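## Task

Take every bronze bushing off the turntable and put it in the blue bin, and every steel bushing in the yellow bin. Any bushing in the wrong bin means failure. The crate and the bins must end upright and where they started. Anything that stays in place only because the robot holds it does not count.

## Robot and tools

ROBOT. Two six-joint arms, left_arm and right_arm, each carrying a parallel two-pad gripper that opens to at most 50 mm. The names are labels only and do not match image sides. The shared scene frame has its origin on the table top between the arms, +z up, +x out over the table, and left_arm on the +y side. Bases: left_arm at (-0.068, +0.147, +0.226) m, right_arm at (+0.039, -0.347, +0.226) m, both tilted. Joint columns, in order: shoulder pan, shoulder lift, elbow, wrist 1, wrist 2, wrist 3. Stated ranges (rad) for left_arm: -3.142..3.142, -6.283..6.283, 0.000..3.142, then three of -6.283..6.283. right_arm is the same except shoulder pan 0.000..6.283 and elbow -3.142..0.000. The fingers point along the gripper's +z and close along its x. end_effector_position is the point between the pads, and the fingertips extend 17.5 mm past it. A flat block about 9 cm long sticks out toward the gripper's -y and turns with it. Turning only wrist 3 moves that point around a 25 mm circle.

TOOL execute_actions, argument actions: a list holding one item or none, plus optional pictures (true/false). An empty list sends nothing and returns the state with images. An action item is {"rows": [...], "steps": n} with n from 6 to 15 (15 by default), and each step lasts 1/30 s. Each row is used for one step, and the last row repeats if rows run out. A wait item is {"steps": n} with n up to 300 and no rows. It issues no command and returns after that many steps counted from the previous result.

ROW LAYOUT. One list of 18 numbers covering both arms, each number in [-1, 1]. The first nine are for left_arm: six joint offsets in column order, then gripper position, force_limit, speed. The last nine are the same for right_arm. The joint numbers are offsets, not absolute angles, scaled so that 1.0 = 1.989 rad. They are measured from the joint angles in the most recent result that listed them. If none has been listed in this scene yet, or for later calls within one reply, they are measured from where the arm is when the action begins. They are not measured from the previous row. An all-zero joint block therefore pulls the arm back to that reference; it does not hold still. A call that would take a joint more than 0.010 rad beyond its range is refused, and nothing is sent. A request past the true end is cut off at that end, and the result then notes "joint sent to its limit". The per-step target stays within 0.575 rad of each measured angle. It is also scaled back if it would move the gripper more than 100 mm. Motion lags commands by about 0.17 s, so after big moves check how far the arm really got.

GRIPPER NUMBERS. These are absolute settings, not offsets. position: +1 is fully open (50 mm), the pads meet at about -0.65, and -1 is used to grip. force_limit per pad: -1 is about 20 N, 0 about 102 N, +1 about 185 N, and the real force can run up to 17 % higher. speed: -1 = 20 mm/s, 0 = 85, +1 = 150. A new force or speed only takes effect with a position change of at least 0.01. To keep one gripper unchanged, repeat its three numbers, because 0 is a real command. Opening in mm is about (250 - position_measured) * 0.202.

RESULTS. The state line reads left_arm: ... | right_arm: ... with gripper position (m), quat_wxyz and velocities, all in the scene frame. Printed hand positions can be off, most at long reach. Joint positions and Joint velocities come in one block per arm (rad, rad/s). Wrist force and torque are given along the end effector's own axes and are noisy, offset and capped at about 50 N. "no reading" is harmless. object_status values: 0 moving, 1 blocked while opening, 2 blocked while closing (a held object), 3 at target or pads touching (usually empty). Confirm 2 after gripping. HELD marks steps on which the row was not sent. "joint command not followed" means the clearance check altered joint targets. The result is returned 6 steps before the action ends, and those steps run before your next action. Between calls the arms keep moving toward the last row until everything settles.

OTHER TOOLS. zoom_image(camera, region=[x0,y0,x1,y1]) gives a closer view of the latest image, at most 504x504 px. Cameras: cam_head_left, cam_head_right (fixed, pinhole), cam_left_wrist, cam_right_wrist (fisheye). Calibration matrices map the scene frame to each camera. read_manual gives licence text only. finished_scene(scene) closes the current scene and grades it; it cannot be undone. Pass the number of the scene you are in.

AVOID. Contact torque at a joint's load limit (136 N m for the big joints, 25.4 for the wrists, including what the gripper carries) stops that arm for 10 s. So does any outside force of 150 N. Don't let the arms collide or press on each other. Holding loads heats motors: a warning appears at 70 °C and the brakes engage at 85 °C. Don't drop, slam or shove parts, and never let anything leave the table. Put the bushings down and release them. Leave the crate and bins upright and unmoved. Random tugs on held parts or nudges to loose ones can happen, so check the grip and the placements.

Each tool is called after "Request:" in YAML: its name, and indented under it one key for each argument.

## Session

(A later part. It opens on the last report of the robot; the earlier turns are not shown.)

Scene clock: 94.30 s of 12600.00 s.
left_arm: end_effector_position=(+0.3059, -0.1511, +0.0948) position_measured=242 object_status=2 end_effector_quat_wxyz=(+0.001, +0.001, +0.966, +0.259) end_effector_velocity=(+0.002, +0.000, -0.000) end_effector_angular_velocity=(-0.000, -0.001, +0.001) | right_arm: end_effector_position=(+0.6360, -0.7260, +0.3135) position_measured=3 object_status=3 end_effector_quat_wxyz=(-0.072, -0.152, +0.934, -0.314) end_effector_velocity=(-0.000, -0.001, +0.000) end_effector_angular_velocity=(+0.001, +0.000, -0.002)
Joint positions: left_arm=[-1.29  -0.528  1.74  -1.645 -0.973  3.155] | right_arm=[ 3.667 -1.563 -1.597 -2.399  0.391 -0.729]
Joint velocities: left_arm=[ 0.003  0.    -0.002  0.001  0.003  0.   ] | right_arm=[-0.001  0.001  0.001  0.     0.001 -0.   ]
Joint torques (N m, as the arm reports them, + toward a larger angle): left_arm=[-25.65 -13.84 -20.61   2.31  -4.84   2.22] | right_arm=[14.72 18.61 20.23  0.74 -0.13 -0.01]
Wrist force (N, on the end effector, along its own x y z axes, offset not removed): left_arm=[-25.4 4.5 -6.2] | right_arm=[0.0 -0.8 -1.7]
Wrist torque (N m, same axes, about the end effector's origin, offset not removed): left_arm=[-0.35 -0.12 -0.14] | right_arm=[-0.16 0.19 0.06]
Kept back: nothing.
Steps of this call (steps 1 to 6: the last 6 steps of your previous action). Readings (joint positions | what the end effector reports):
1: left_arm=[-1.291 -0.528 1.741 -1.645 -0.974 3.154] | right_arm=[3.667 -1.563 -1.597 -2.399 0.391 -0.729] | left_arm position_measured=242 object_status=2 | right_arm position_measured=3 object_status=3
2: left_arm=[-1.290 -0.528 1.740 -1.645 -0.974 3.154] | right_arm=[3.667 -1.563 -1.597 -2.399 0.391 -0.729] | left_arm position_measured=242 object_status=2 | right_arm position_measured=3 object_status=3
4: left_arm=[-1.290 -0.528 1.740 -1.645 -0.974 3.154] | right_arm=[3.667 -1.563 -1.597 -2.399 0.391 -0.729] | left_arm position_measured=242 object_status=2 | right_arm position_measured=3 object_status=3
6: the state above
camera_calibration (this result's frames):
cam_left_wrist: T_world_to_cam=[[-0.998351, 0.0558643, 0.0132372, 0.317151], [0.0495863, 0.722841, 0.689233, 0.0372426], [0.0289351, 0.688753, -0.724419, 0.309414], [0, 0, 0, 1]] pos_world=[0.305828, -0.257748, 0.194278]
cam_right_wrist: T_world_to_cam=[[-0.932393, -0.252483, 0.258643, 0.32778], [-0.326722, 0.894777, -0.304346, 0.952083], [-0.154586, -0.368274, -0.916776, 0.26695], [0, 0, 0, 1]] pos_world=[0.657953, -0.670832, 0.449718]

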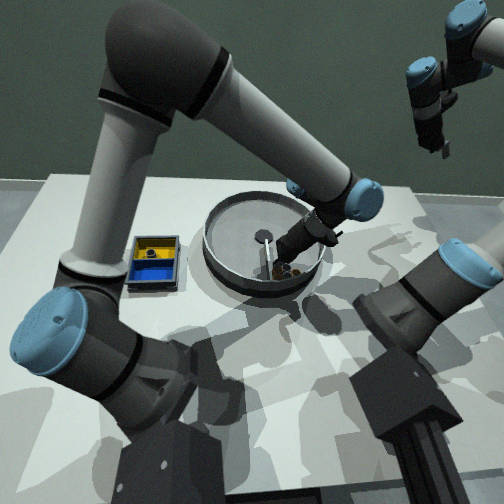

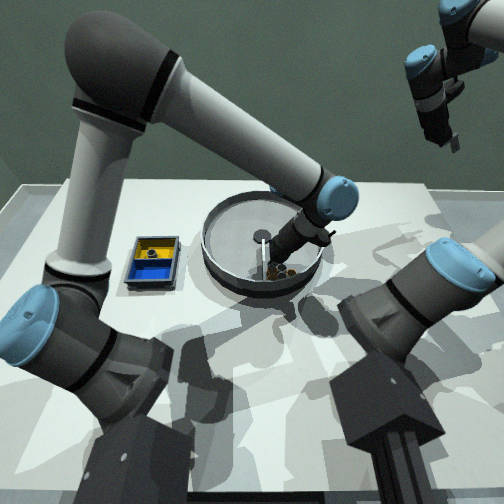

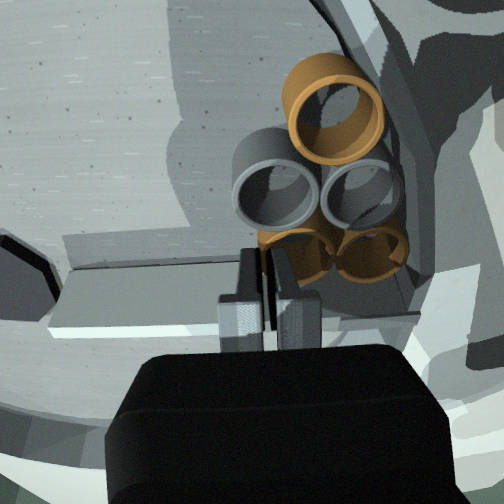

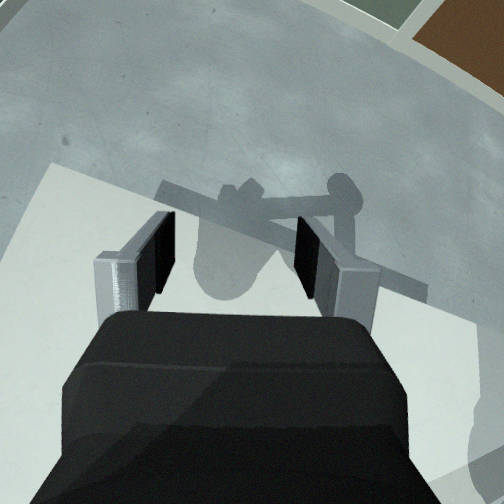

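Request:
execute_actions:
  actions:
    - {"rows": [[0.0007,0.0001,-0.001,0.0007,0.0007,0.0004,-1,-0.4,-0.5,0,0,0,0,0,0,1,0,0],[0.0007,0.0001,-0.001,0.0007,0.0007,0.0004,-1,-0.4,-0.5,0,0,0,0,0,0,1,0,0],[0.0002,-0.0006,-0.0012,0.0018,0.0003,0.0001,-1,-0.4,-0.5,0,0,0,0,0,0,1,0,0],[-0.0004,-0.0015,-0.0015,0.0032,-0.0003,-0.0002,-1,-0.4,-0.5,0,0,0,0,0,0,1,0,0],[-0.0011,-0.0026,-0.0019,0.0049,-0.0009,-0.0006,-1,-0.4,-0.5,0,0,0,0,0,0,1,0,0],[-0.0019,-0.0038,-0.0023,0.0068,-0.0017,-0.001,-1,-0.4,-0.5,0,0,0,0,0,0,1,0,0],[-0.0027,-0.005,-0.0027,0.0087,-0.0024,-0.0015,-1,-0.4,-0.5,0,0,0,0,0,0,1,0,0],[-0.0035,-0.0063,-0.0031,0.0106,-0.0032,-0.0019,-1,-0.4,-0.5,0,0,0,0,0,0,1,0,0],[-0.0043,-0.0075,-0.0035,0.0125,-0.0039,-0.0024,-1,-0.4,-0.5,0,0,0,0,0,0,1,0,0],[-0.005,-0.0087,-0.0039,0.0143,-0.0046,-0.0028,-1,-0.4,-0.5,0,0,0,0,0,0,1,0,0],[-0.0057,-0.0097,-0.0043,0.0158,-0.0052,-0.0031,-1,-0.4,-0.5,0,0,0,0,0,0,1,0,0]], "steps": 15}

Request:
execute_actions:
  actions:
    - {"steps": 8}
  pictures: true

Scene clock: 95.23 s of 12600.00 s.
left_arm: end_effector_position=(+0.3067, -0.1511, +0.0987) position_measured=242 object_status=2 end_effector_quat_wxyz=(+0.001, +0.001, +0.966, +0.259) end_effector_velocity=(+0.001, -0.001, +0.039) end_effector_angular_velocity=(-0.001, -0.001, +0.001) | right_arm: end_effector_position=(+0.6360, -0.7260, +0.3135) position_measured=3 object_status=3 end_effector_quat_wxyz=(-0.072, -0.152, +0.934, -0.314) end_effector_velocity=(-0.000, -0.000, -0.000) end_effector_angular_velocity=(-0.000, +0.001, +0.000)
Joint positions: left_arm=[-1.292 -0.533  1.736 -1.635 -0.976  3.153] | right_arm=[ 3.667 -1.563 -1.597 -2.399  0.391 -0.729]
Joint velocities: left_arm=[-0.034 -0.052 -0.019  0.079 -0.03  -0.018] | right_arm=[-0.     0.     0.    -0.001  0.    -0.   ]
Joint torques (N m, as the arm reports them, + toward a larger angle): left_arm=[-42.38 -46.64 -31.47   1.17  -2.08  -1.07] | right_arm=[15.57 17.57 20.12  0.73 -0.13  0.  ]
Wrist force (N, on the end effector, along its own x y z axes, offset not removed): left_arm=[-0.8 -0.9 1.1] | right_arm=[2.0 -2.2 -1.3]
Wrist torque (N m, same axes, about the end effector's origin, offset not removed): left_arm=[-0.19 0.22 -0.08] | right_arm=[-0.38 -0.39 0.00]
Steps of this call (steps 1 to 15: the robot went on to your last target; steps 16 to 19: nothing new was sent; steps 20 to 28: the first 9 steps of this action). Readings (joint positions | what the end effector reports):
20: left_arm=[-1.290 -0.528 1.739 -1.645 -0.973 3.155] | right_arm=[3.667 -1.563 -1.597 -2.399 0.391 -0.729] | left_arm position_measured=242 object_status=2 | right_arm position_measured=3 object_status=3
21: left_arm=[-1.290 -0.528 1.739 -1.644 -0.973 3.155] | right_arm=[3.667 -1.563 -1.597 -2.399 0.391 -0.729] | left_arm position_measured=242 object_status=2 | right_arm position_measured=3 object_status=3
23: left_arm=[-1.289 -0.528 1.739 -1.644 -0.973 3.155] | right_arm=[3.667 -1.563 -1.597 -2.399 0.391 -0.729] | left_arm position_measured=242 object_status=2 | right_arm position_measured=3 object_status=3
27: left_arm=[-1.291 -0.531 1.737 -1.638 -0.975 3.154] | right_arm=[3.667 -1.563 -1.597 -2.399 0.391 -0.729] | left_arm position_measured=242 object_status=2 | right_arm position_measured=3 object_status=3
28: the state above

Scene clock: 95.50 s of 12600.00 s.
left_arm: end_effector_position=(+0.3068, -0.1513, +0.1075) position_measured=242 object_status=2 end_effector_quat_wxyz=(+0.001, +0.001, +0.966, +0.259) end_effector_velocity=(+0.000, -0.000, +0.013) end_effector_angular_velocity=(+0.000, +0.000, +0.000) | right_arm: end_effector_position=(+0.6360, -0.7260, +0.3135) position_measured=3 object_status=3 end_effector_quat_wxyz=(-0.072, -0.152, +0.934, -0.314) end_effector_velocity=(-0.000, -0.000, -0.000) end_effector_angular_velocity=(-0.000, -0.000, +0.000)
Joint positions: left_arm=[-1.3   -0.545  1.732 -1.617 -0.982  3.149] | right_arm=[ 3.667 -1.563 -1.597 -2.399  0.391 -0.729]
Joint velocities: left_arm=[-0.011 -0.018 -0.007  0.028 -0.01  -0.006] | right_arm=[-0.     0.    -0.001  0.    -0.001  0.   ]
Joint torques (N m, as the arm reports them, + toward a larger angle): left_arm=[-38.98 -43.92 -29.06   0.99  -2.34  -1.35] | right_arm=[15.29 18.67 19.63  0.77 -0.28 -0.11]
Wrist force (N, on the end effector, along its own x y z axes, offset not removed): left_arm=[0.4 -2.3 1.7] | right_arm=[-0.5 -2.9 0.3]
Wrist torque (N m, same axes, about the end effector's origin, offset not removed): left_arm=[-0.37 0.03 -0.01] | right_arm=[-0.38 0.16 0.09]
Kept back: nothing.
Steps of this call (steps 1 to 6: the last 6 steps of your previous action; steps 7 to 8: the robot went on to your last target). Readings (joint positions | what the end effector reports):
1: left_arm=[-1.293 -0.535 1.736 -1.632 -0.977 3.153] | right_arm=[3.667 -1.563 -1.597 -2.399 0.391 -0.729] | left_arm position_measured=242 object_status=2 | right_arm position_measured=3 object_status=3
2: left_arm=[-1.295 -0.537 1.735 -1.629 -0.978 3.152] | right_arm=[3.667 -1.563 -1.597 -2.399 0.391 -0.729] | left_arm position_measured=242 object_status=2 | right_arm position_measured=3 object_status=3
4: left_arm=[-1.297 -0.540 1.734 -1.623 -0.980 3.151] | right_arm=[3.667 -1.563 -1.597 -2.399 0.391 -0.729] | left_arm position_measured=242 object_status=2 | right_arm position_measured=3 object_status=3
8: the state above
camera_calibration (this result's frames):
cam_left_wrist: T_world_to_cam=[[-0.998362, 0.0556769, 0.0131898, 0.317865], [0.0494083, 0.722621, 0.689476, 0.0286142], [0.0288567, 0.688999, -0.724188, 0.3188], [0, 0, 0, 1]] pos_world=[0.306731, -0.258028, 0.20695]
cam_right_wrist: T_world_to_cam=[[-0.932392, -0.252484, 0.258643, 0.32778], [-0.326722, 0.894777, -0.304346, 0.952083], [-0.154586, -0.368274, -0.916776, 0.26695], [0, 0, 0, 1]] pos_world=[0.657953, -0.670832, 0.449718]

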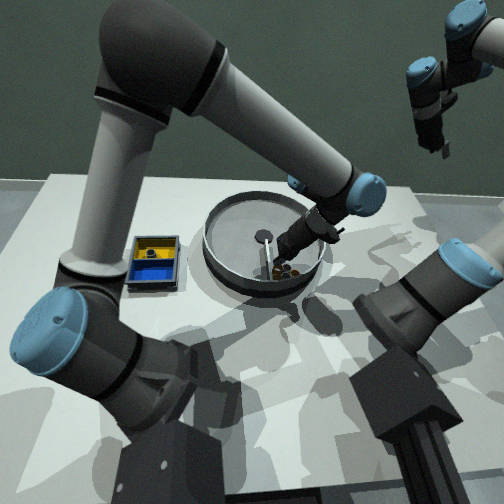

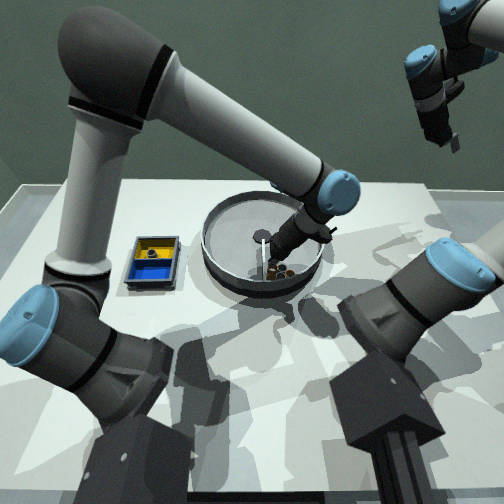

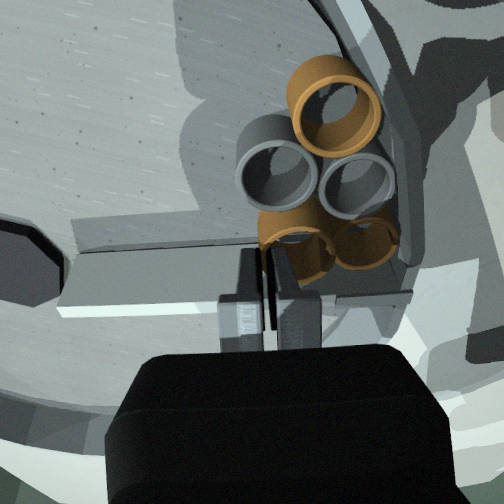

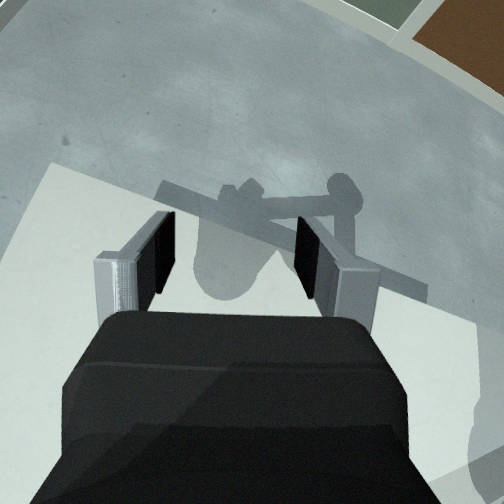

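Request:
execute_actions:
  actions:
    - {"rows": [[-0.002,-0.003,-0.0015,0.0045,-0.002,-0.001,-1,-0.4,-0.5,0,0,0,0,0,0,1,0,0],[-0.004,-0.006,-0.0035,0.010,-0.004,-0.002,-1,-0.4,-0.5,0,0,0,0,0,0,1,0,0],[-0.007,-0.010,-0.006,0.018,-0.0065,-0.0035,-1,-0.4,-0.5,0,0,0,0,0,0,1,0,0],[-0.010,-0.0145,-0.009,0.026,-0.0095,-0.005,-1,-0.4,-0.5,0,0,0,0,0,0,1,0,0],[-0.0135,-0.019,-0.012,0.035,-0.0125,-0.007,-1,-0.4,-0.5,0,0,0,0,0,0,1,0,0],[-0.017,-0.024,-0.015,0.044,-0.016,-0.0085,-1,-0.4,-0.5,0,0,0,0,0,0,1,0,0],[-0.020,-0.0285,-0.0175,0.052,-0.0185,-0.010,-1,-0.4,-0.5,0,0,0,0,0,0,1,0,0],[-0.0225,-0.032,-0.020,0.058,-0.021,-0.0113,-1,-0.4,-0.5,0,0,0,0,0,0,1,0,0],[-0.0243,-0.0345,-0.0214,0.0623,-0.0224,-0.0122,-1,-0.4,-0.5,0,0,0,0,0,0,1,0,0],[-0.0251,-0.0357,-0.0221,0.0644,-0.0231,-0.0126,-1,-0.4,-0.5,0,0,0,0,0,0,1,0,0]], "steps": 15}

Request:
execute_actions:
  actions:
    - {"steps": 8}

Scene clock: 98.30 s of 12600.00 s.
left_arm: end_effector_position=(+0.3074, -0.1535, +0.1364) position_measured=242 object_status=2 end_effector_quat_wxyz=(+0.001, +0.000, +0.966, +0.259) end_effector_velocity=(+0.002, -0.008, +0.177) end_effector_angular_velocity=(-0.002, -0.000, +0.002) | right_arm: end_effector_position=(+0.6360, -0.7260, +0.3135) position_measured=3 object_status=3 end_effector_quat_wxyz=(-0.072, -0.152, +0.934, -0.314) end_effector_velocity=(-0.000, +0.000, -0.000) end_effector_angular_velocity=(-0.000, +0.001, +0.001)
Joint positions: left_arm=[-1.324 -0.579  1.711 -1.556 -1.005  3.137] | right_arm=[ 3.667 -1.563 -1.597 -2.399  0.391 -0.729]
Joint velocities: left_arm=[-0.146 -0.209 -0.131  0.376 -0.134 -0.072] | right_arm=[ 0. -0. -0. -0.  0. -0.]
Joint torques (N m, as the arm reports them, + toward a larger angle): left_arm=[-40.2  -47.18 -31.76   1.99  -2.57  -1.31] | right_arm=[15.42 18.3  19.25  0.71 -0.2   0.14]
Wrist force (N, on the end effector, along its own x y z axes, offset not removed): left_arm=[-1.2 -1.2 0.8] | right_arm=[0.6 -2.8 0.1]
Wrist torque (N m, same axes, about the end effector's origin, offset not removed): left_arm=[-0.18 0.30 -0.08] | right_arm=[-0.42 0.04 0.01]
Steps of this call (steps 1 to 30: the robot went on to your last target; steps 31 to 75: nothing new was sent; steps 76 to 84: the first 9 steps of this action). Readings (joint positions | what the end effector reports):
76: left_arm=[-1.301 -0.547 1.731 -1.613 -0.984 3.148] | right_arm=[3.667 -1.563 -1.597 -2.399 0.391 -0.729] | left_arm position_measured=242 object_status=2 | right_arm position_measured=3 object_status=3
77: left_arm=[-1.302 -0.547 1.731 -1.613 -0.984 3.148] | right_arm=[3.667 -1.563 -1.597 -2.399 0.391 -0.729] | left_arm position_measured=242 object_status=2 | right_arm position_measured=3 object_status=3
79: left_arm=[-1.304 -0.551 1.729 -1.606 -0.987 3.147] | right_arm=[3.667 -1.563 -1.597 -2.399 0.391 -0.729] | left_arm position_measured=242 object_status=2 | right_arm position_measured=3 object_status=3
83: left_arm=[-1.319 -0.572 1.715 -1.568 -1.001 3.139] | right_arm=[3.667 -1.563 -1.597 -2.399 0.391 -0.729] | left_arm position_measured=242 object_status=2 | right_arm position_measured=3 object_status=3
84: the state above

Scene clock: 98.57 s of 12600.00 s.
left_arm: end_effector_position=(+0.3072, -0.1538, +0.1631) position_measured=242 object_status=2 end_effector_quat_wxyz=(+0.001, +0.000, +0.966, +0.259) end_effector_velocity=(-0.000, +0.000, +0.033) end_effector_angular_velocity=(+0.000, -0.000, -0.000) | right_arm: end_effector_position=(+0.6360, -0.7260, +0.3135) position_measured=3 object_status=3 end_effector_quat_wxyz=(-0.072, -0.152, +0.934, -0.314) end_effector_velocity=(-0.000, -0.001, +0.000) end_effector_angular_velocity=(+0.000, +0.001, -0.000)
Joint positions: left_arm=[-1.346 -0.611  1.691 -1.498 -1.025  3.126] | right_arm=[ 3.667 -1.563 -1.597 -2.399  0.391 -0.729]
Joint velocities: left_arm=[-0.027 -0.039 -0.024  0.07  -0.024 -0.013] | right_arm=[-0.001  0.001  0.001 -0.     0.    -0.003]
Joint torques (N m, as the arm reports them, + toward a larger angle): left_arm=[-39.13 -42.65 -31.95   1.38  -2.13  -0.96] | right_arm=[15.4  18.13 20.64  0.86 -0.09  0.02]
Wrist force (N, on the end effector, along its own x y z axes, offset not removed): left_arm=[-1.9 -0.6 0.5] | right_arm=[0.6 -4.7 6.1]
Wrist torque (N m, same axes, about the end effector's origin, offset not removed): left_arm=[-0.13 0.43 0.01] | right_arm=[-1.05 0.07 0.11]
Kept back: nothing.
Steps of this call (steps 1 to 6: the last 6 steps of your previous action; steps 7 to 8: the robot went on to your last target). Readings (joint positions | what the end effector reports):
1: left_arm=[-1.329 -0.586 1.706 -1.543 -1.010 3.135] | right_arm=[3.667 -1.563 -1.597 -2.399 0.391 -0.729] | left_arm position_measured=242 object_status=2 | right_arm position_measured=3 object_status=3
2: left_arm=[-1.333 -0.592 1.703 -1.532 -1.014 3.132] | right_arm=[3.667 -1.563 -1.597 -2.399 0.391 -0.729] | left_arm position_measured=242 object_status=2 | right_arm position_measured=3 object_status=3
4: left_arm=[-1.340 -0.602 1.697 -1.515 -1.019 3.129] | right_arm=[3.667 -1.563 -1.597 -2.399 0.391 -0.729] | left_arm position_measured=242 object_status=2 | right_arm position_measured=3 object_status=3
8: the state above

Request:
execute_actions:
  actions:
    - {"rows": [[0.0024,-0.0061,0.0041,0.001,0.0021,0.0015,-1,-0.4,-0.5,0,0,0,0,0,0,1,0,0],[0.0092,-0.0232,0.0156,0.0038,0.0081,0.0057,-1,-0.4,-0.5,0,0,0,0,0,0,1,0,0],[0.0196,-0.0497,0.0333,0.0082,0.0173,0.0123,-1,-0.4,-0.5,0,0,0,0,0,0,1,0,0],[0.0331,-0.0838,0.0562,0.0138,0.0292,0.0207,-1,-0.4,-0.5,0,0,0,0,0,0,1,0,0],[0.0489,-0.1238,0.0831,0.0205,0.0432,0.0306,-1,-0.4,-0.5,0,0,0,0,0,0,1,0,0],[0.0664,-0.1681,0.1128,0.0278,0.0586,0.0416,-1,-0.4,-0.5,0,0,0,0,0,0,1,0,0],[0.0849,-0.2148,0.1441,0.0355,0.0749,0.0531,-1,-0.4,-0.5,0,0,0,0,0,0,1,0,0],[0.1038,-0.2628,0.1763,0.0434,0.0917,0.065,-1,-0.4,-0.5,0,0,0,0,0,0,1,0,0],[0.1223,-0.3095,0.2076,0.0511,0.108,0.0765,-1,-0.4,-0.5,0,0,0,0,0,0,1,0,0],[0.1398,-0.3538,0.2373,0.0584,0.1234,0.0875,-1,-0.4,-0.5,0,0,0,0,0,0,1,0,0],[0.1556,-0.3938,0.2642,0.0651,0.1374,0.0974,-1,-0.4,-0.5,0,0,0,0,0,0,1,0,0],[0.1691,-0.4279,0.2871,0.0707,0.1493,0.1058,-1,-0.4,-0.5,0,0,0,0,0,0,1,0,0],[0.1795,-0.4544,0.3048,0.0751,0.1585,0.1124,-1,-0.4,-0.5,0,0,0,0,0,0,1,0,0],[0.1863,-0.4715,0.3163,0.0779,0.1645,0.1166,-1,-0.4,-0.5,0,0,0,0,0,0,1,0,0],[0.1887,-0.4776,0.3204,0.0789,0.1666,0.1181,-1,-0.4,-0.5,0,0,0,0,0,0,1,0,0]], "steps": 15}

Request:
execute_actions:
  actions:
    - {"steps": 38}
  pictures: true

Scene clock: 99.70 s of 12600.00 s.
left_arm: end_effector_position=(+0.3359, -0.0795, +0.1783) position_measured=242 object_status=2 end_effector_quat_wxyz=(-0.001, +0.004, +0.966, +0.258) end_effector_velocity=(+0.142, +0.447, +0.073) end_effector_angular_velocity=(-0.039, +0.018, -0.007) | right_arm: end_effector_position=(+0.6360, -0.7260, +0.3135) position_measured=3 object_status=3 end_effector_quat_wxyz=(-0.072, -0.152, +0.934, -0.314) end_effector_velocity=(+0.000, +0.000, +0.000) end_effector_angular_velocity=(+0.001, -0.000, -0.001)
Joint positions: left_arm=[-1.279 -0.774  1.803 -1.467 -0.966  3.169] | right_arm=[ 3.667 -1.563 -1.597 -2.399  0.391 -0.729]
Joint velocities: left_arm=[ 0.397 -0.988  0.667  0.158  0.346  0.246] | right_arm=[ 0.     0.     0.001  0.001  0.001 -0.   ]
Joint torques (N m, as the arm reports them, + toward a larger angle): left_arm=[-16.97 -48.95  -2.26   1.76   2.74   2.21] | right_arm=[15.12 18.76 19.66  0.81 -0.2  -0.05]
Wrist force (N, on the end effector, along its own x y z axes, offset not removed): left_arm=[-2.4 -0.8 1.3] | right_arm=[0.8 1.8 1.6]
Wrist torque (N m, same axes, about the end effector's origin, offset not removed): left_arm=[-0.09 0.51 -0.03] | right_arm=[0.11 0.12 -0.03]
Steps of this call (steps 1 to 25: the robot went on to your last target; steps 26 to 34: the first 9 steps of this action). Readings (joint positions | what the end effector reports):
26: left_arm=[-1.350 -0.616 1.688 -1.489 -1.028 3.124] | right_arm=[3.667 -1.563 -1.597 -2.399 0.391 -0.729] | left_arm position_measured=242 object_status=2 | right_arm position_measured=3 object_status=3
27: left_arm=[-1.349 -0.616 1.689 -1.489 -1.028 3.124] | right_arm=[3.667 -1.563 -1.597 -2.399 0.391 -0.729] | left_arm position_measured=242 object_status=2 | right_arm position_measured=3 object_status=3
29: left_arm=[-1.341 -0.631 1.701 -1.489 -1.020 3.130] | right_arm=[3.667 -1.563 -1.597 -2.399 0.391 -0.729] | left_arm position_measured=242 object_status=2 | right_arm position_measured=3 object_status=3
33: left_arm=[-1.292 -0.740 1.780 -1.472 -0.977 3.160] | right_arm=[3.667 -1.563 -1.597 -2.399 0.391 -0.729] | left_arm position_measured=242 object_status=2 | right_arm position_measured=3 object_status=3
34: the state above

Scene clock: 100.97 s of 12600.00 s.
left_arm: end_effector_position=(+0.3225, +0.2642, +0.1652) position_measured=242 object_status=2 end_effector_quat_wxyz=(+0.001, +0.000, +0.966, +0.259) end_effector_velocity=(-0.001, +0.003, -0.000) end_effector_angular_velocity=(-0.000, -0.000, +0.001) | right_arm: end_effector_position=(+0.6360, -0.7260, +0.3135) position_measured=3 object_status=3 end_effector_quat_wxyz=(-0.072, -0.152, +0.934, -0.314) end_effector_velocity=(+0.000, +0.000, +0.001) end_effector_angular_velocity=(+0.001, -0.001, -0.001)
Joint positions: left_arm=[-0.971 -1.559  2.328 -1.341 -0.694  3.361] | right_arm=[ 3.667 -1.563 -1.597 -2.399  0.391 -0.729]
Joint velocities: left_arm=[ 0.003 -0.007  0.004  0.001  0.002  0.002] | right_arm=[ 0.001  0.001  0.001  0.     0.001 -0.   ]
Joint torques (N m, as the arm reports them, + toward a larger angle): left_arm=[ -9.22 -16.89  -7.13   1.14   1.78   1.44] | right_arm=[15.44 18.31 20.07  0.81 -0.17 -0.12]
Wrist force (N, on the end effector, along its own x y z axes, offset not removed): left_arm=[-1.3 -0.7 1.1] | right_arm=[0.6 -1.5 1.6]
Wrist torque (N m, same axes, about the end effector's origin, offset not removed): left_arm=[-0.13 0.32 -0.04] | right_arm=[-0.37 0.10 0.17]
Kept back: nothing.
Steps of this call (steps 1 to 6: the last 6 steps of your previous action; steps 7 to 38: the robot went on to your last target). Readings (joint positions | what the end effector reports):
1: left_arm=[-1.266 -0.807 1.826 -1.461 -0.954 3.177] | right_arm=[3.667 -1.563 -1.597 -2.399 0.391 -0.729] | left_arm position_measured=242 object_status=2 | right_arm position_measured=3 object_status=3
2: left_arm=[-1.252 -0.840 1.848 -1.456 -0.942 3.186] | right_arm=[3.667 -1.563 -1.597 -2.399 0.391 -0.729] | left_arm position_measured=242 object_status=2 | right_arm position_measured=3 object_status=3
4: left_arm=[-1.225 -0.906 1.894 -1.445 -0.918 3.203] | right_arm=[3.667 -1.563 -1.597 -2.399 0.391 -0.729] | left_arm position_measured=242 object_status=2 | right_arm position_measured=3 object_status=3
8: left_arm=[-1.169 -1.034 1.988 -1.421 -0.868 3.238] | right_arm=[3.667 -1.563 -1.597 -2.399 0.391 -0.729] | left_arm position_measured=242 object_status=2 | right_arm position_measured=3 object_status=3
38: the state above
camera_calibration (this result's frames):
cam_left_wrist: T_world_to_cam=[[-0.998399, 0.0547912, 0.0140486, 0.309765], [0.0493643, 0.722765, 0.689328, -0.31221], [0.0276152, 0.688918, -0.724313, 0.0742435], [0, 0, 0, 1]] pos_world=[0.322631, 0.157534, 0.264639]
cam_right_wrist: T_world_to_cam=[[-0.932393, -0.252483, 0.258643, 0.32778], [-0.326722, 0.894777, -0.304346, 0.952083], [-0.154586, -0.368274, -0.916776, 0.26695], [0, 0, 0, 1]] pos_world=[0.657953, -0.670832, 0.449718]

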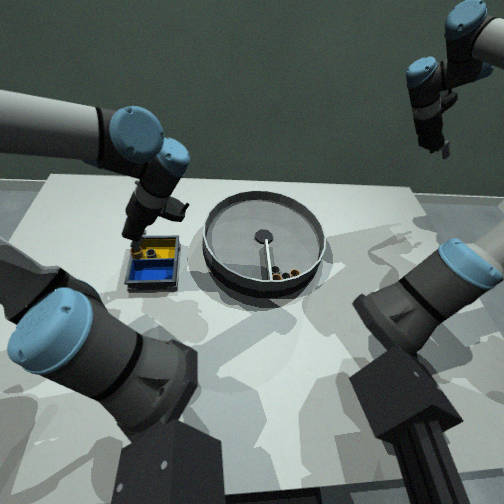

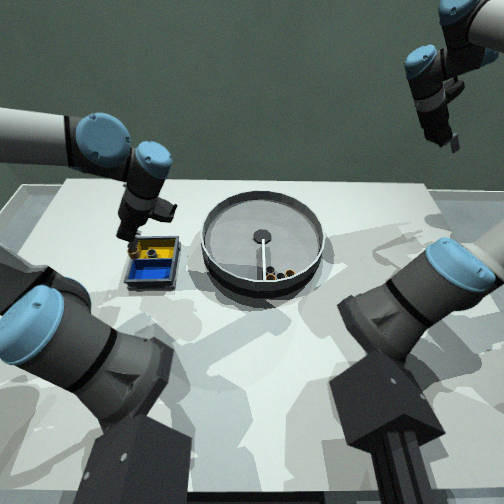

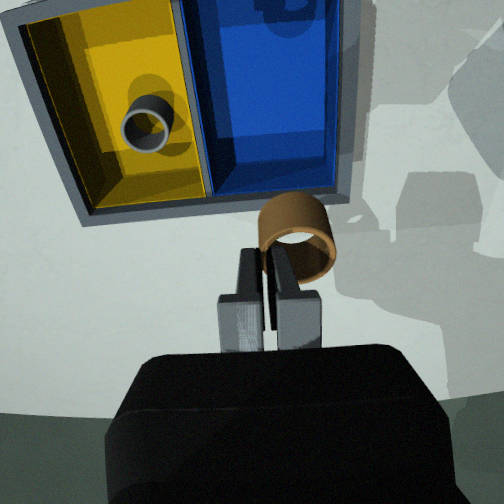

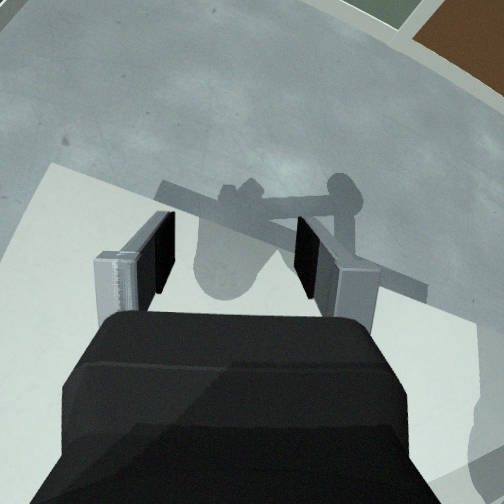

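Request:
execute_actions:
  actions:
    - {"rows": [[0.002,0.002,0.0013,-0.005,0.0017,0.002,-1,-0.4,-0.5,0,0,0,0,0,0,1,0,0],[0.007,0.007,0.0046,-0.017,0.0058,0.0067,-1,-0.4,-0.5,0,0,0,0,0,0,1,0,0],[0.014,0.0145,0.0093,-0.035,0.0115,0.0134,-1,-0.4,-0.5,0,0,0,0,0,0,1,0,0],[0.023,0.0235,0.015,-0.056,0.0188,0.0218,-1,-0.4,-0.5,0,0,0,0,0,0,1,0,0],[0.033,0.034,0.0217,-0.081,0.027,0.0314,-1,-0.4,-0.5,0,0,0,0,0,0,1,0,0],[0.0436,0.0448,0.0286,-0.107,0.0357,0.0414,-1,-0.4,-0.5,0,0,0,0,0,0,1,0,0],[0.0542,0.0557,0.0356,-0.1333,0.0444,0.0515,-1,-0.4,-0.5,0,0,0,0,0,0,1,0,0],[0.064,0.0692,0.040,-0.161,0.0519,0.0632,-1,-0.4,-0.5,0,0,0,0,0,0,1,0,0],[0.0733,0.082,0.0442,-0.1872,0.059,0.0743,-1,-0.4,-0.5,0,0,0,0,0,0,1,0,0],[0.0814,0.0933,0.0479,-0.2103,0.0652,0.084,-1,-0.4,-0.5,0,0,0,0,0,0,1,0,0],[0.0882,0.1027,0.051,-0.2295,0.0704,0.0921,-1,-0.4,-0.5,0,0,0,0,0,0,1,0,0],[0.0932,0.1095,0.0532,-0.2436,0.0742,0.0981,-1,-0.4,-0.5,0,0,0,0,0,0,1,0,0],[0.0969,0.1145,0.0549,-0.2539,0.077,0.1024,-1,-0.4,-0.5,0,0,0,0,0,0,1,0,0],[0.0987,0.117,0.0557,-0.259,0.0784,0.1046,-1,-0.4,-0.5,0,0,0,0,0,0,1,0,0],[0.0996,0.1183,0.0561,-0.2616,0.0791,0.1057,-1,-0.4,-0.5,0,0,0,0,0,0,1,0,0]], "steps": 15}

Request:
execute_actions:
  actions:
    - {"steps": 22}
  pictures: true

Scene clock: 102.30 s of 12600.00 s.
left_arm: end_effector_position=(+0.3223, +0.2644, +0.1315) position_measured=242 object_status=2 end_effector_quat_wxyz=(-0.001, +0.005, +0.965, +0.261) end_effector_velocity=(-0.005, +0.004, -0.255) end_effector_angular_velocity=(+0.024, +0.037, -0.035) | right_arm: end_effector_position=(+0.6360, -0.7260, +0.3135) position_measured=3 object_status=3 end_effector_quat_wxyz=(-0.072, -0.152, +0.934, -0.314) end_effector_velocity=(+0.000, -0.000, -0.000) end_effector_angular_velocity=(-0.000, +0.000, +0.000)
Joint positions: left_arm=[-0.912 -1.498  2.368 -1.478 -0.645  3.418] | right_arm=[ 3.667 -1.563 -1.597 -2.399  0.391 -0.729]
Joint velocities: left_arm=[ 0.458  0.497  0.285 -1.084  0.368  0.448] | right_arm=[-0. -0.  0. -0. -0. -0.]
Joint torques (N m, as the arm reports them, + toward a larger angle): left_arm=[-0.4  14.97 -3.38 -6.41  3.46  2.91] | right_arm=[15.67 18.56 20.15  0.68 -0.27 -0.07]
Wrist force (N, on the end effector, along its own x y z axes, offset not removed): left_arm=[-0.5 -1.0 -0.1] | right_arm=[3.6 2.0 2.2]
Wrist torque (N m, same axes, about the end effector's origin, offset not removed): left_arm=[-0.22 0.16 -0.07] | right_arm=[0.37 -0.47 -0.23]
Steps of this call (steps 1 to 15: the robot went on to your last target; steps 16 to 31: nothing new was sent; steps 32 to 40: the first 9 steps of this action). Readings (joint positions | what the end effector reports):
32: left_arm=[-0.971 -1.560 2.328 -1.341 -0.694 3.361] | right_arm=[3.667 -1.563 -1.597 -2.399 0.391 -0.729] | left_arm position_measured=242 object_status=2 | right_arm position_measured=3 object_status=3
33: left_arm=[-0.971 -1.560 2.329 -1.342 -0.694 3.361] | right_arm=[3.667 -1.563 -1.597 -2.399 0.391 -0.729] | left_arm position_measured=242 object_status=2 | right_arm position_measured=3 object_status=3
35: left_arm=[-0.965 -1.554 2.332 -1.354 -0.689 3.366] | right_arm=[3.667 -1.563 -1.597 -2.399 0.391 -0.729] | left_arm position_measured=242 object_status=2 | right_arm position_measured=3 object_status=3
39: left_arm=[-0.926 -1.514 2.358 -1.443 -0.657 3.403] | right_arm=[3.667 -1.563 -1.597 -2.399 0.391 -0.729] | left_arm position_measured=242 object_status=2 | right_arm position_measured=3 object_status=3
40: the state above

Scene clock: 103.03 s of 12600.00 s.
left_arm: end_effector_position=(+0.3227, +0.2646, +0.0567) position_measured=242 object_status=2 end_effector_quat_wxyz=(+0.001, +0.000, +0.966, +0.259) end_effector_velocity=(-0.000, +0.000, -0.003) end_effector_angular_velocity=(+0.000, -0.000, +0.001) | right_arm: end_effector_position=(+0.6360, -0.7260, +0.3135) position_measured=3 object_status=3 end_effector_quat_wxyz=(-0.072, -0.152, +0.934, -0.314) end_effector_velocity=(+0.000, +0.000, -0.000) end_effector_angular_velocity=(-0.000, +0.001, +0.001)
Joint positions: left_arm=[-0.774 -1.325  2.439 -1.859 -0.537  3.57 ] | right_arm=[ 3.667 -1.563 -1.597 -2.399  0.391 -0.729]
Joint velocities: left_arm=[ 0.006  0.008  0.003 -0.017  0.004  0.007] | right_arm=[ 0.    -0.001 -0.     0.     0.    -0.   ]
Joint torques (N m, as the arm reports them, + toward a larger angle): left_arm=[-12.52  -3.02  -1.2   -3.62   2.07   1.67] | right_arm=[15.11 18.66 19.98  0.76 -0.05 -0.13]
Wrist force (N, on the end effector, along its own x y z axes, offset not removed): left_arm=[-1.1 -0.5 0.3] | right_arm=[-1.2 0.5 -4.4]
Wrist torque (N m, same axes, about the end effector's origin, offset not removed): left_arm=[-0.06 0.25 -0.02] | right_arm=[0.29 0.37 0.23]
Kept back: nothing.
Steps of this call (steps 1 to 6: the last 6 steps of your previous action; steps 7 to 22: the robot went on to your last target). Readings (joint positions | what the end effector reports):
1: left_arm=[-0.896 -1.480 2.377 -1.517 -0.632 3.434] | right_arm=[3.667 -1.563 -1.597 -2.399 0.391 -0.729] | left_arm position_measured=242 object_status=2 | right_arm position_measured=3 object_status=3
2: left_arm=[-0.879 -1.461 2.386 -1.558 -0.619 3.451] | right_arm=[3.667 -1.563 -1.597 -2.399 0.391 -0.729] | left_arm position_measured=242 object_status=2 | right_arm position_measured=3 object_status=3
4: left_arm=[-0.847 -1.421 2.403 -1.644 -0.594 3.486] | right_arm=[3.667 -1.563 -1.597 -2.399 0.391 -0.729] | left_arm position_measured=242 object_status=2 | right_arm position_measured=3 object_status=3
8: left_arm=[-0.802 -1.362 2.425 -1.777 -0.559 3.538] | right_arm=[3.667 -1.563 -1.597 -2.399 0.391 -0.729] | left_arm position_measured=242 object_status=2 | right_arm position_measured=3 object_status=3
22: the state above
camera_calibration (this result's frames):
cam_left_wrist: T_world_to_cam=[[-0.998436, 0.0542473, 0.0135231, 0.311656], [0.0486239, 0.723196, 0.68893, -0.237582], [0.0275927, 0.68851, -0.724702, -0.00439751], [0, 0, 0, 1]] pos_world=[0.322842, 0.157939, 0.156276]
cam_right_wrist: T_world_to_cam=[[-0.932392, -0.252484, 0.258643, 0.32778], [-0.326722, 0.894777, -0.304346, 0.952083], [-0.154586, -0.368274, -0.916776, 0.26695], [0, 0, 0, 1]] pos_world=[0.657953, -0.670832, 0.449718]

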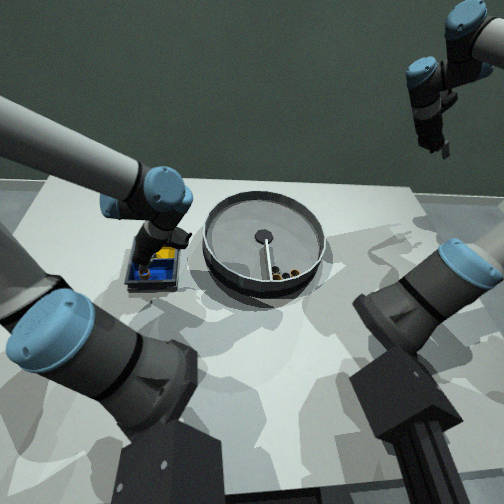

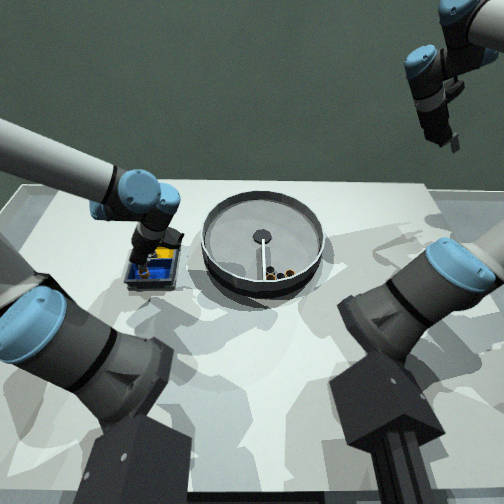

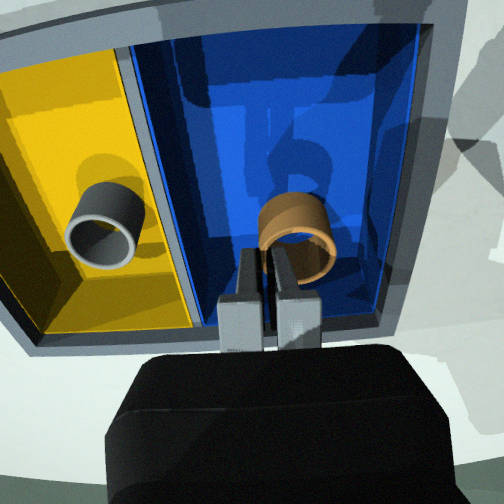

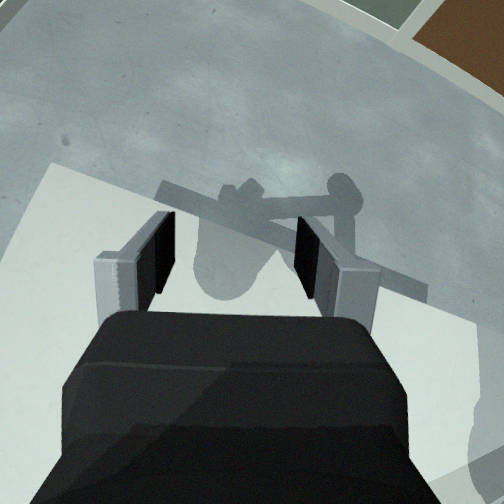

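Request:
execute_actions:
  actions:
    - {"rows": [[0.001,0.0013,0.0004,-0.0026,0.0007,0.0011,-1,-0.4,-0.5,0,0,0,0,0,0,1,0,0],[0.0019,0.0026,0.0008,-0.0052,0.0014,0.0022,-1,-0.4,-0.5,0,0,0,0,0,0,1,0,0],[0.0019,0.0026,0.0008,-0.0052,0.0014,0.0022,-1,-0.4,-0.5,0,0,0,0,0,0,1,0,0],[0.0019,0.0026,0.0008,-0.0052,0.0014,0.0022,-1,-0.4,-0.5,0,0,0,0,0,0,1,0,0],[0.0019,0.0026,0.0008,-0.0052,0.0014,0.0022,-1,-0.4,-0.5,0,0,0,0,0,0,1,0,0],[0.0019,0.0026,0.0008,-0.0052,0.0014,0.0022,-1,-0.4,-0.5,0,0,0,0,0,0,1,0,0],[0.0019,0.0026,0.0008,-0.0052,0.0014,0.0022,-1,-0.4,-0.5,0,0,0,0,0,0,1,0,0],[0.0019,0.0026,0.0008,-0.0052,0.0014,0.0022,-1,-0.4,-0.5,0,0,0,0,0,0,1,0,0],[0.0019,0.0026,0.0008,-0.0052,0.0014,0.0022,-0.188,-0.5,0.3,0,0,0,0,0,0,1,0,0]], "steps": 15}

Request:
execute_actions:
  actions:
    - {"steps": 8}

Scene clock: 103.73 s of 12600.00 s.
left_arm: end_effector_position=(+0.3225, +0.2648, +0.0551) position_measured=237 object_status=0 end_effector_quat_wxyz=(+0.001, +0.000, +0.966, +0.259) end_effector_velocity=(-0.000, +0.000, -0.002) end_effector_angular_velocity=(+0.000, +0.001, -0.001) | right_arm: end_effector_position=(+0.6360, -0.7260, +0.3135) position_measured=3 object_status=3 end_effector_quat_wxyz=(-0.072, -0.152, +0.934, -0.314) end_effector_velocity=(+0.001, -0.000, +0.001) end_effector_angular_velocity=(+0.000, -0.002, -0.001)
Joint positions: left_arm=[-0.771 -1.321  2.44  -1.868 -0.535  3.574] | right_arm=[ 3.667 -1.563 -1.597 -2.399  0.391 -0.729]
Joint velocities: left_arm=[ 0.004  0.006  0.001 -0.011  0.003  0.006] | right_arm=[ 0.     0.     0.002  0.001 -0.001 -0.   ]
Joint torques (N m, as the arm reports them, + toward a larger angle): left_arm=[-9.69 -0.78 -1.02 -3.82  1.84  1.47] | right_arm=[15.39 18.8  19.71  0.88 -0.11  0.01]
Wrist force (N, on the end effector, along its own x y z axes, offset not removed): left_arm=[-0.5 -0.6 0.8] | right_arm=[-2.6 -1.5 -2.4]
Wrist torque (N m, same axes, about the end effector's origin, offset not removed): left_arm=[-0.07 0.14 -0.06] | right_arm=[-0.47 0.60 0.09]
Steps of this call (steps 1 to 12: the robot went on to your last target; steps 13 to 21: the first 9 steps of this action). Readings (joint positions | what the end effector reports):
13: left_arm=[-0.773 -1.324 2.439 -1.861 -0.537 3.571] | right_arm=[3.667 -1.563 -1.597 -2.399 0.391 -0.729] | left_arm position_measured=242 object_status=2 | right_arm position_measured=3 object_status=3
14: left_arm=[-0.773 -1.324 2.439 -1.862 -0.537 3.571] | right_arm=[3.667 -1.563 -1.597 -2.399 0.391 -0.729] | left_arm position_measured=242 object_status=2 | right_arm position_measured=3 object_status=3
16: left_arm=[-0.772 -1.323 2.440 -1.864 -0.536 3.572] | right_arm=[3.667 -1.563 -1.597 -2.399 0.391 -0.729] | left_arm position_measured=242 object_status=2 | right_arm position_measured=3 object_status=3
20: left_arm=[-0.771 -1.321 2.440 -1.868 -0.535 3.573] | right_arm=[3.667 -1.563 -1.597 -2.399 0.391 -0.729] | left_arm position_measured=242 object_status=2 | right_arm position_measured=3 object_status=3
21: the state above

Scene clock: 104.00 s of 12600.00 s.
left_arm: end_effector_position=(+0.3225, +0.2648, +0.0548) position_measured=180 object_status=0 end_effector_quat_wxyz=(+0.001, +0.000, +0.966, +0.259) end_effector_velocity=(-0.000, -0.000, -0.000) end_effector_angular_velocity=(-0.000, -0.000, -0.002) | right_arm: end_effector_position=(+0.6360, -0.7260, +0.3135) position_measured=3 object_status=3 end_effector_quat_wxyz=(-0.072, -0.152, +0.934, -0.314) end_effector_velocity=(+0.000, -0.000, -0.000) end_effector_angular_velocity=(-0.000, +0.001, +0.000)
Joint positions: left_arm=[-0.77  -1.32   2.441 -1.869 -0.535  3.574] | right_arm=[ 3.667 -1.563 -1.597 -2.399  0.391 -0.729]
Joint velocities: left_arm=[-0.001  0.001  0.001 -0.002  0.     0.001] | right_arm=[-0.    -0.001  0.001 -0.001  0.    -0.   ]
Joint torques (N m, as the arm reports them, + toward a larger angle): left_arm=[-9.14 -2.79 -0.41 -3.54  1.84  1.45] | right_arm=[15.07 19.06 19.81  0.93 -0.24  0.03]
Wrist force (N, on the end effector, along its own x y z axes, offset not removed): left_arm=[-1.6 -1.3 -0.1] | right_arm=[1.6 0.9 2.9]
Wrist torque (N m, same axes, about the end effector's origin, offset not removed): left_arm=[-0.28 0.33 -0.11] | right_arm=[0.19 -0.08 -0.10]
Kept back: nothing.
Steps of this call (steps 1 to 6: the last 6 steps of your previous action; steps 7 to 8: the robot went on to your last target). Readings (joint positions | what the end effector reports):
1: left_arm=[-0.771 -1.321 2.440 -1.868 -0.535 3.574] | right_arm=[3.667 -1.563 -1.597 -2.399 0.391 -0.729] | left_arm position_measured=220 object_status=0 | right_arm position_measured=3 object_status=3
2: left_arm=[-0.771 -1.320 2.440 -1.869 -0.535 3.574] | right_arm=[3.667 -1.563 -1.597 -2.399 0.391 -0.729] | left_arm position_measured=203 object_status=0 | right_arm position_measured=3 object_status=3
4: left_arm=[-0.770 -1.320 2.441 -1.869 -0.535 3.574] | right_arm=[3.667 -1.563 -1.597 -2.399 0.391 -0.729] | left_arm position_measured=180 object_status=0 | right_arm position_measured=3 object_status=3
8: the state above

Request:
execute_actions:
  actions:
    - {"rows": [[-0.003,-0.004,-0.0015,0.009,-0.0025,-0.004,-0.188,-0.5,0.3,0,0,0,0,0,0,1,0,0],[-0.008,-0.011,-0.0036,0.0225,-0.006,-0.0095,-0.188,-0.5,0.3,0,0,0,0,0,0,1,0,0],[-0.0145,-0.020,-0.0066,0.041,-0.011,-0.017,-0.188,-0.5,0.3,0,0,0,0,0,0,1,0,0],[-0.022,-0.030,-0.010,0.062,-0.0167,-0.026,-0.188,-0.5,0.3,0,0,0,0,0,0,1,0,0],[-0.030,-0.0415,-0.0136,0.085,-0.023,-0.036,-0.188,-0.5,0.3,0,0,0,0,0,0,1,0,0],[-0.0385,-0.053,-0.0174,0.1087,-0.029,-0.0457,-0.188,-0.5,0.3,0,0,0,0,0,0,1,0,0],[-0.0469,-0.0645,-0.0212,0.1322,-0.0355,-0.0556,-0.188,-0.5,0.3,0,0,0,0,0,0,1,0,0],[-0.058,-0.076,-0.0285,0.1595,-0.0446,-0.0662,-0.188,-0.5,0.3,0,0,0,0,0,0,1,0,0],[-0.069,-0.0877,-0.0357,0.1868,-0.0537,-0.0767,-0.188,-0.5,0.3,0,0,0,0,0,0,1,0,0],[-0.079,-0.098,-0.0423,0.2115,-0.0619,-0.0862,-0.188,-0.5,0.3,0,0,0,0,0,0,1,0,0],[-0.0875,-0.107,-0.0479,0.2325,-0.0688,-0.0943,-0.188,-0.5,0.3,0,0,0,0,0,0,1,0,0],[-0.094,-0.114,-0.0522,0.2485,-0.0742,-0.1005,-0.188,-0.5,0.3,0,0,0,0,0,0,1,0,0],[-0.0985,-0.1185,-0.0551,0.2595,-0.0778,-0.1048,-0.188,-0.5,0.3,0,0,0,0,0,0,1,0,0],[-0.1009,-0.1211,-0.0567,0.2655,-0.0798,-0.1071,-0.188,-0.5,0.3,0,0,0,0,0,0,1,0,0]], "steps": 15}
  pictures: true

Scene clock: 104.90 s of 12600.00 s.
left_arm: end_effector_position=(+0.3255, +0.2615, +0.0838) position_measured=180 object_status=3 end_effector_quat_wxyz=(+0.003, -0.003, +0.967, +0.255) end_effector_velocity=(+0.019, -0.020, +0.221) end_effector_angular_velocity=(-0.049, -0.037, +0.034) | right_arm: end_effector_position=(+0.6360, -0.7260, +0.3135) position_measured=3 object_status=3 end_effector_quat_wxyz=(-0.072, -0.152, +0.934, -0.314) end_effector_velocity=(-0.000, +0.000, -0.000) end_effector_angular_velocity=(-0.000, +0.001, -0.000)
Joint positions: left_arm=[-0.824 -1.393  2.415 -1.727 -0.576  3.511] | right_arm=[ 3.667 -1.563 -1.597 -2.399  0.391 -0.729]
Joint velocities: left_arm=[-0.406 -0.525 -0.209  1.046 -0.313 -0.453] | right_arm=[-0.    -0.    -0.001  0.     0.     0.   ]
Joint torques (N m, as the arm reports them, + toward a larger angle): left_arm=[-35.4  -30.52 -31.89   3.86  -3.02  -2.85] | right_arm=[15.2  18.68 19.58  0.87 -0.16 -0.14]
Wrist force (N, on the end effector, along its own x y z axes, offset not removed): left_arm=[-1.0 -2.7 1.2] | right_arm=[-2.5 -1.8 0.2]
Wrist torque (N m, same axes, about the end effector's origin, offset not removed): left_arm=[-0.45 0.28 -0.02] | right_arm=[-0.36 0.59 0.02]
Steps of this call (steps 1 to 15: the robot went on to your last target; steps 16 to 18: nothing new was sent; steps 19 to 27: the first 9 steps of this action). Readings (joint positions | what the end effector reports):
19: left_arm=[-0.770 -1.320 2.441 -1.869 -0.535 3.574] | right_arm=[3.667 -1.563 -1.597 -2.399 0.391 -0.729] | left_arm position_measured=180 object_status=3 | right_arm position_measured=3 object_status=3
20: left_arm=[-0.771 -1.321 2.441 -1.868 -0.535 3.573] | right_arm=[3.667 -1.563 -1.597 -2.399 0.391 -0.729] | left_arm position_measured=180 object_status=3 | right_arm position_measured=3 object_status=3
22: left_arm=[-0.777 -1.329 2.438 -1.853 -0.540 3.566] | right_arm=[3.667 -1.563 -1.597 -2.399 0.391 -0.729] | left_arm position_measured=180 object_status=3 | right_arm position_measured=3 object_status=3
26: left_arm=[-0.812 -1.376 2.421 -1.761 -0.567 3.525] | right_arm=[3.667 -1.563 -1.597 -2.399 0.391 -0.729] | left_arm position_measured=180 object_status=3 | right_arm position_measured=3 object_status=3
27: the state above
camera_calibration (this result's frames):
cam_left_wrist: T_world_to_cam=[[-0.998786, 0.048637, 0.00783672, 0.316324], [0.0408345, 0.728348, 0.68399, -0.252551], [0.0275594, 0.683479, -0.729449, 0.0189646], [0, 0, 0, 1]] pos_world=[0.32573, 0.155598, 0.184097]
cam_right_wrist: T_world_to_cam=[[-0.932392, -0.252484, 0.258643, 0.32778], [-0.326722, 0.894777, -0.304346, 0.952083], [-0.154586, -0.368274, -0.916776, 0.26695], [0, 0, 0, 1]] pos_world=[0.657953, -0.670832, 0.449718]

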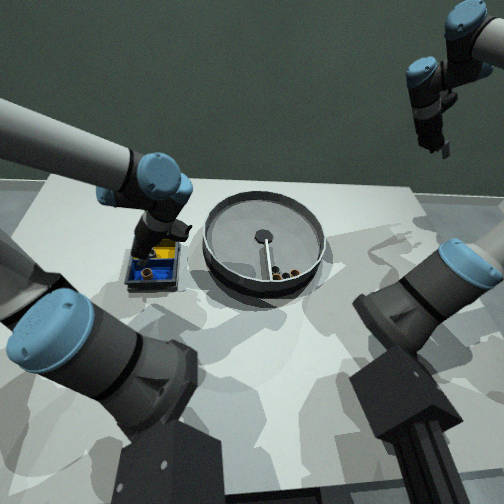

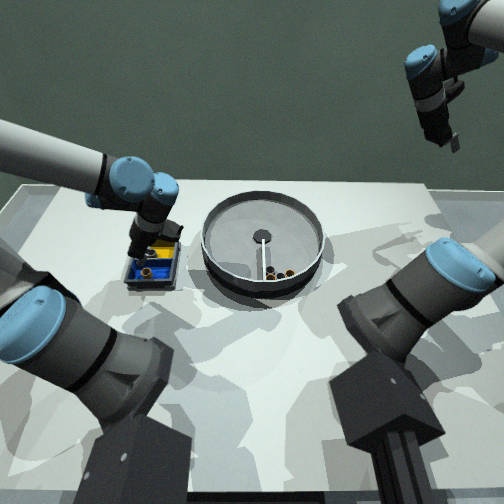

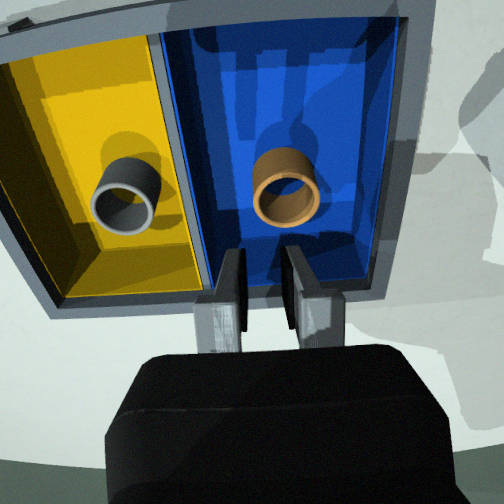

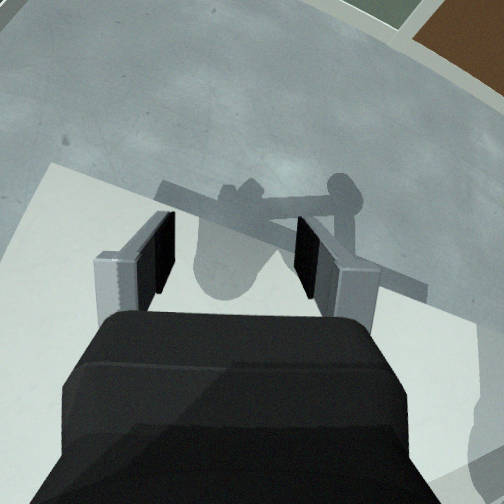

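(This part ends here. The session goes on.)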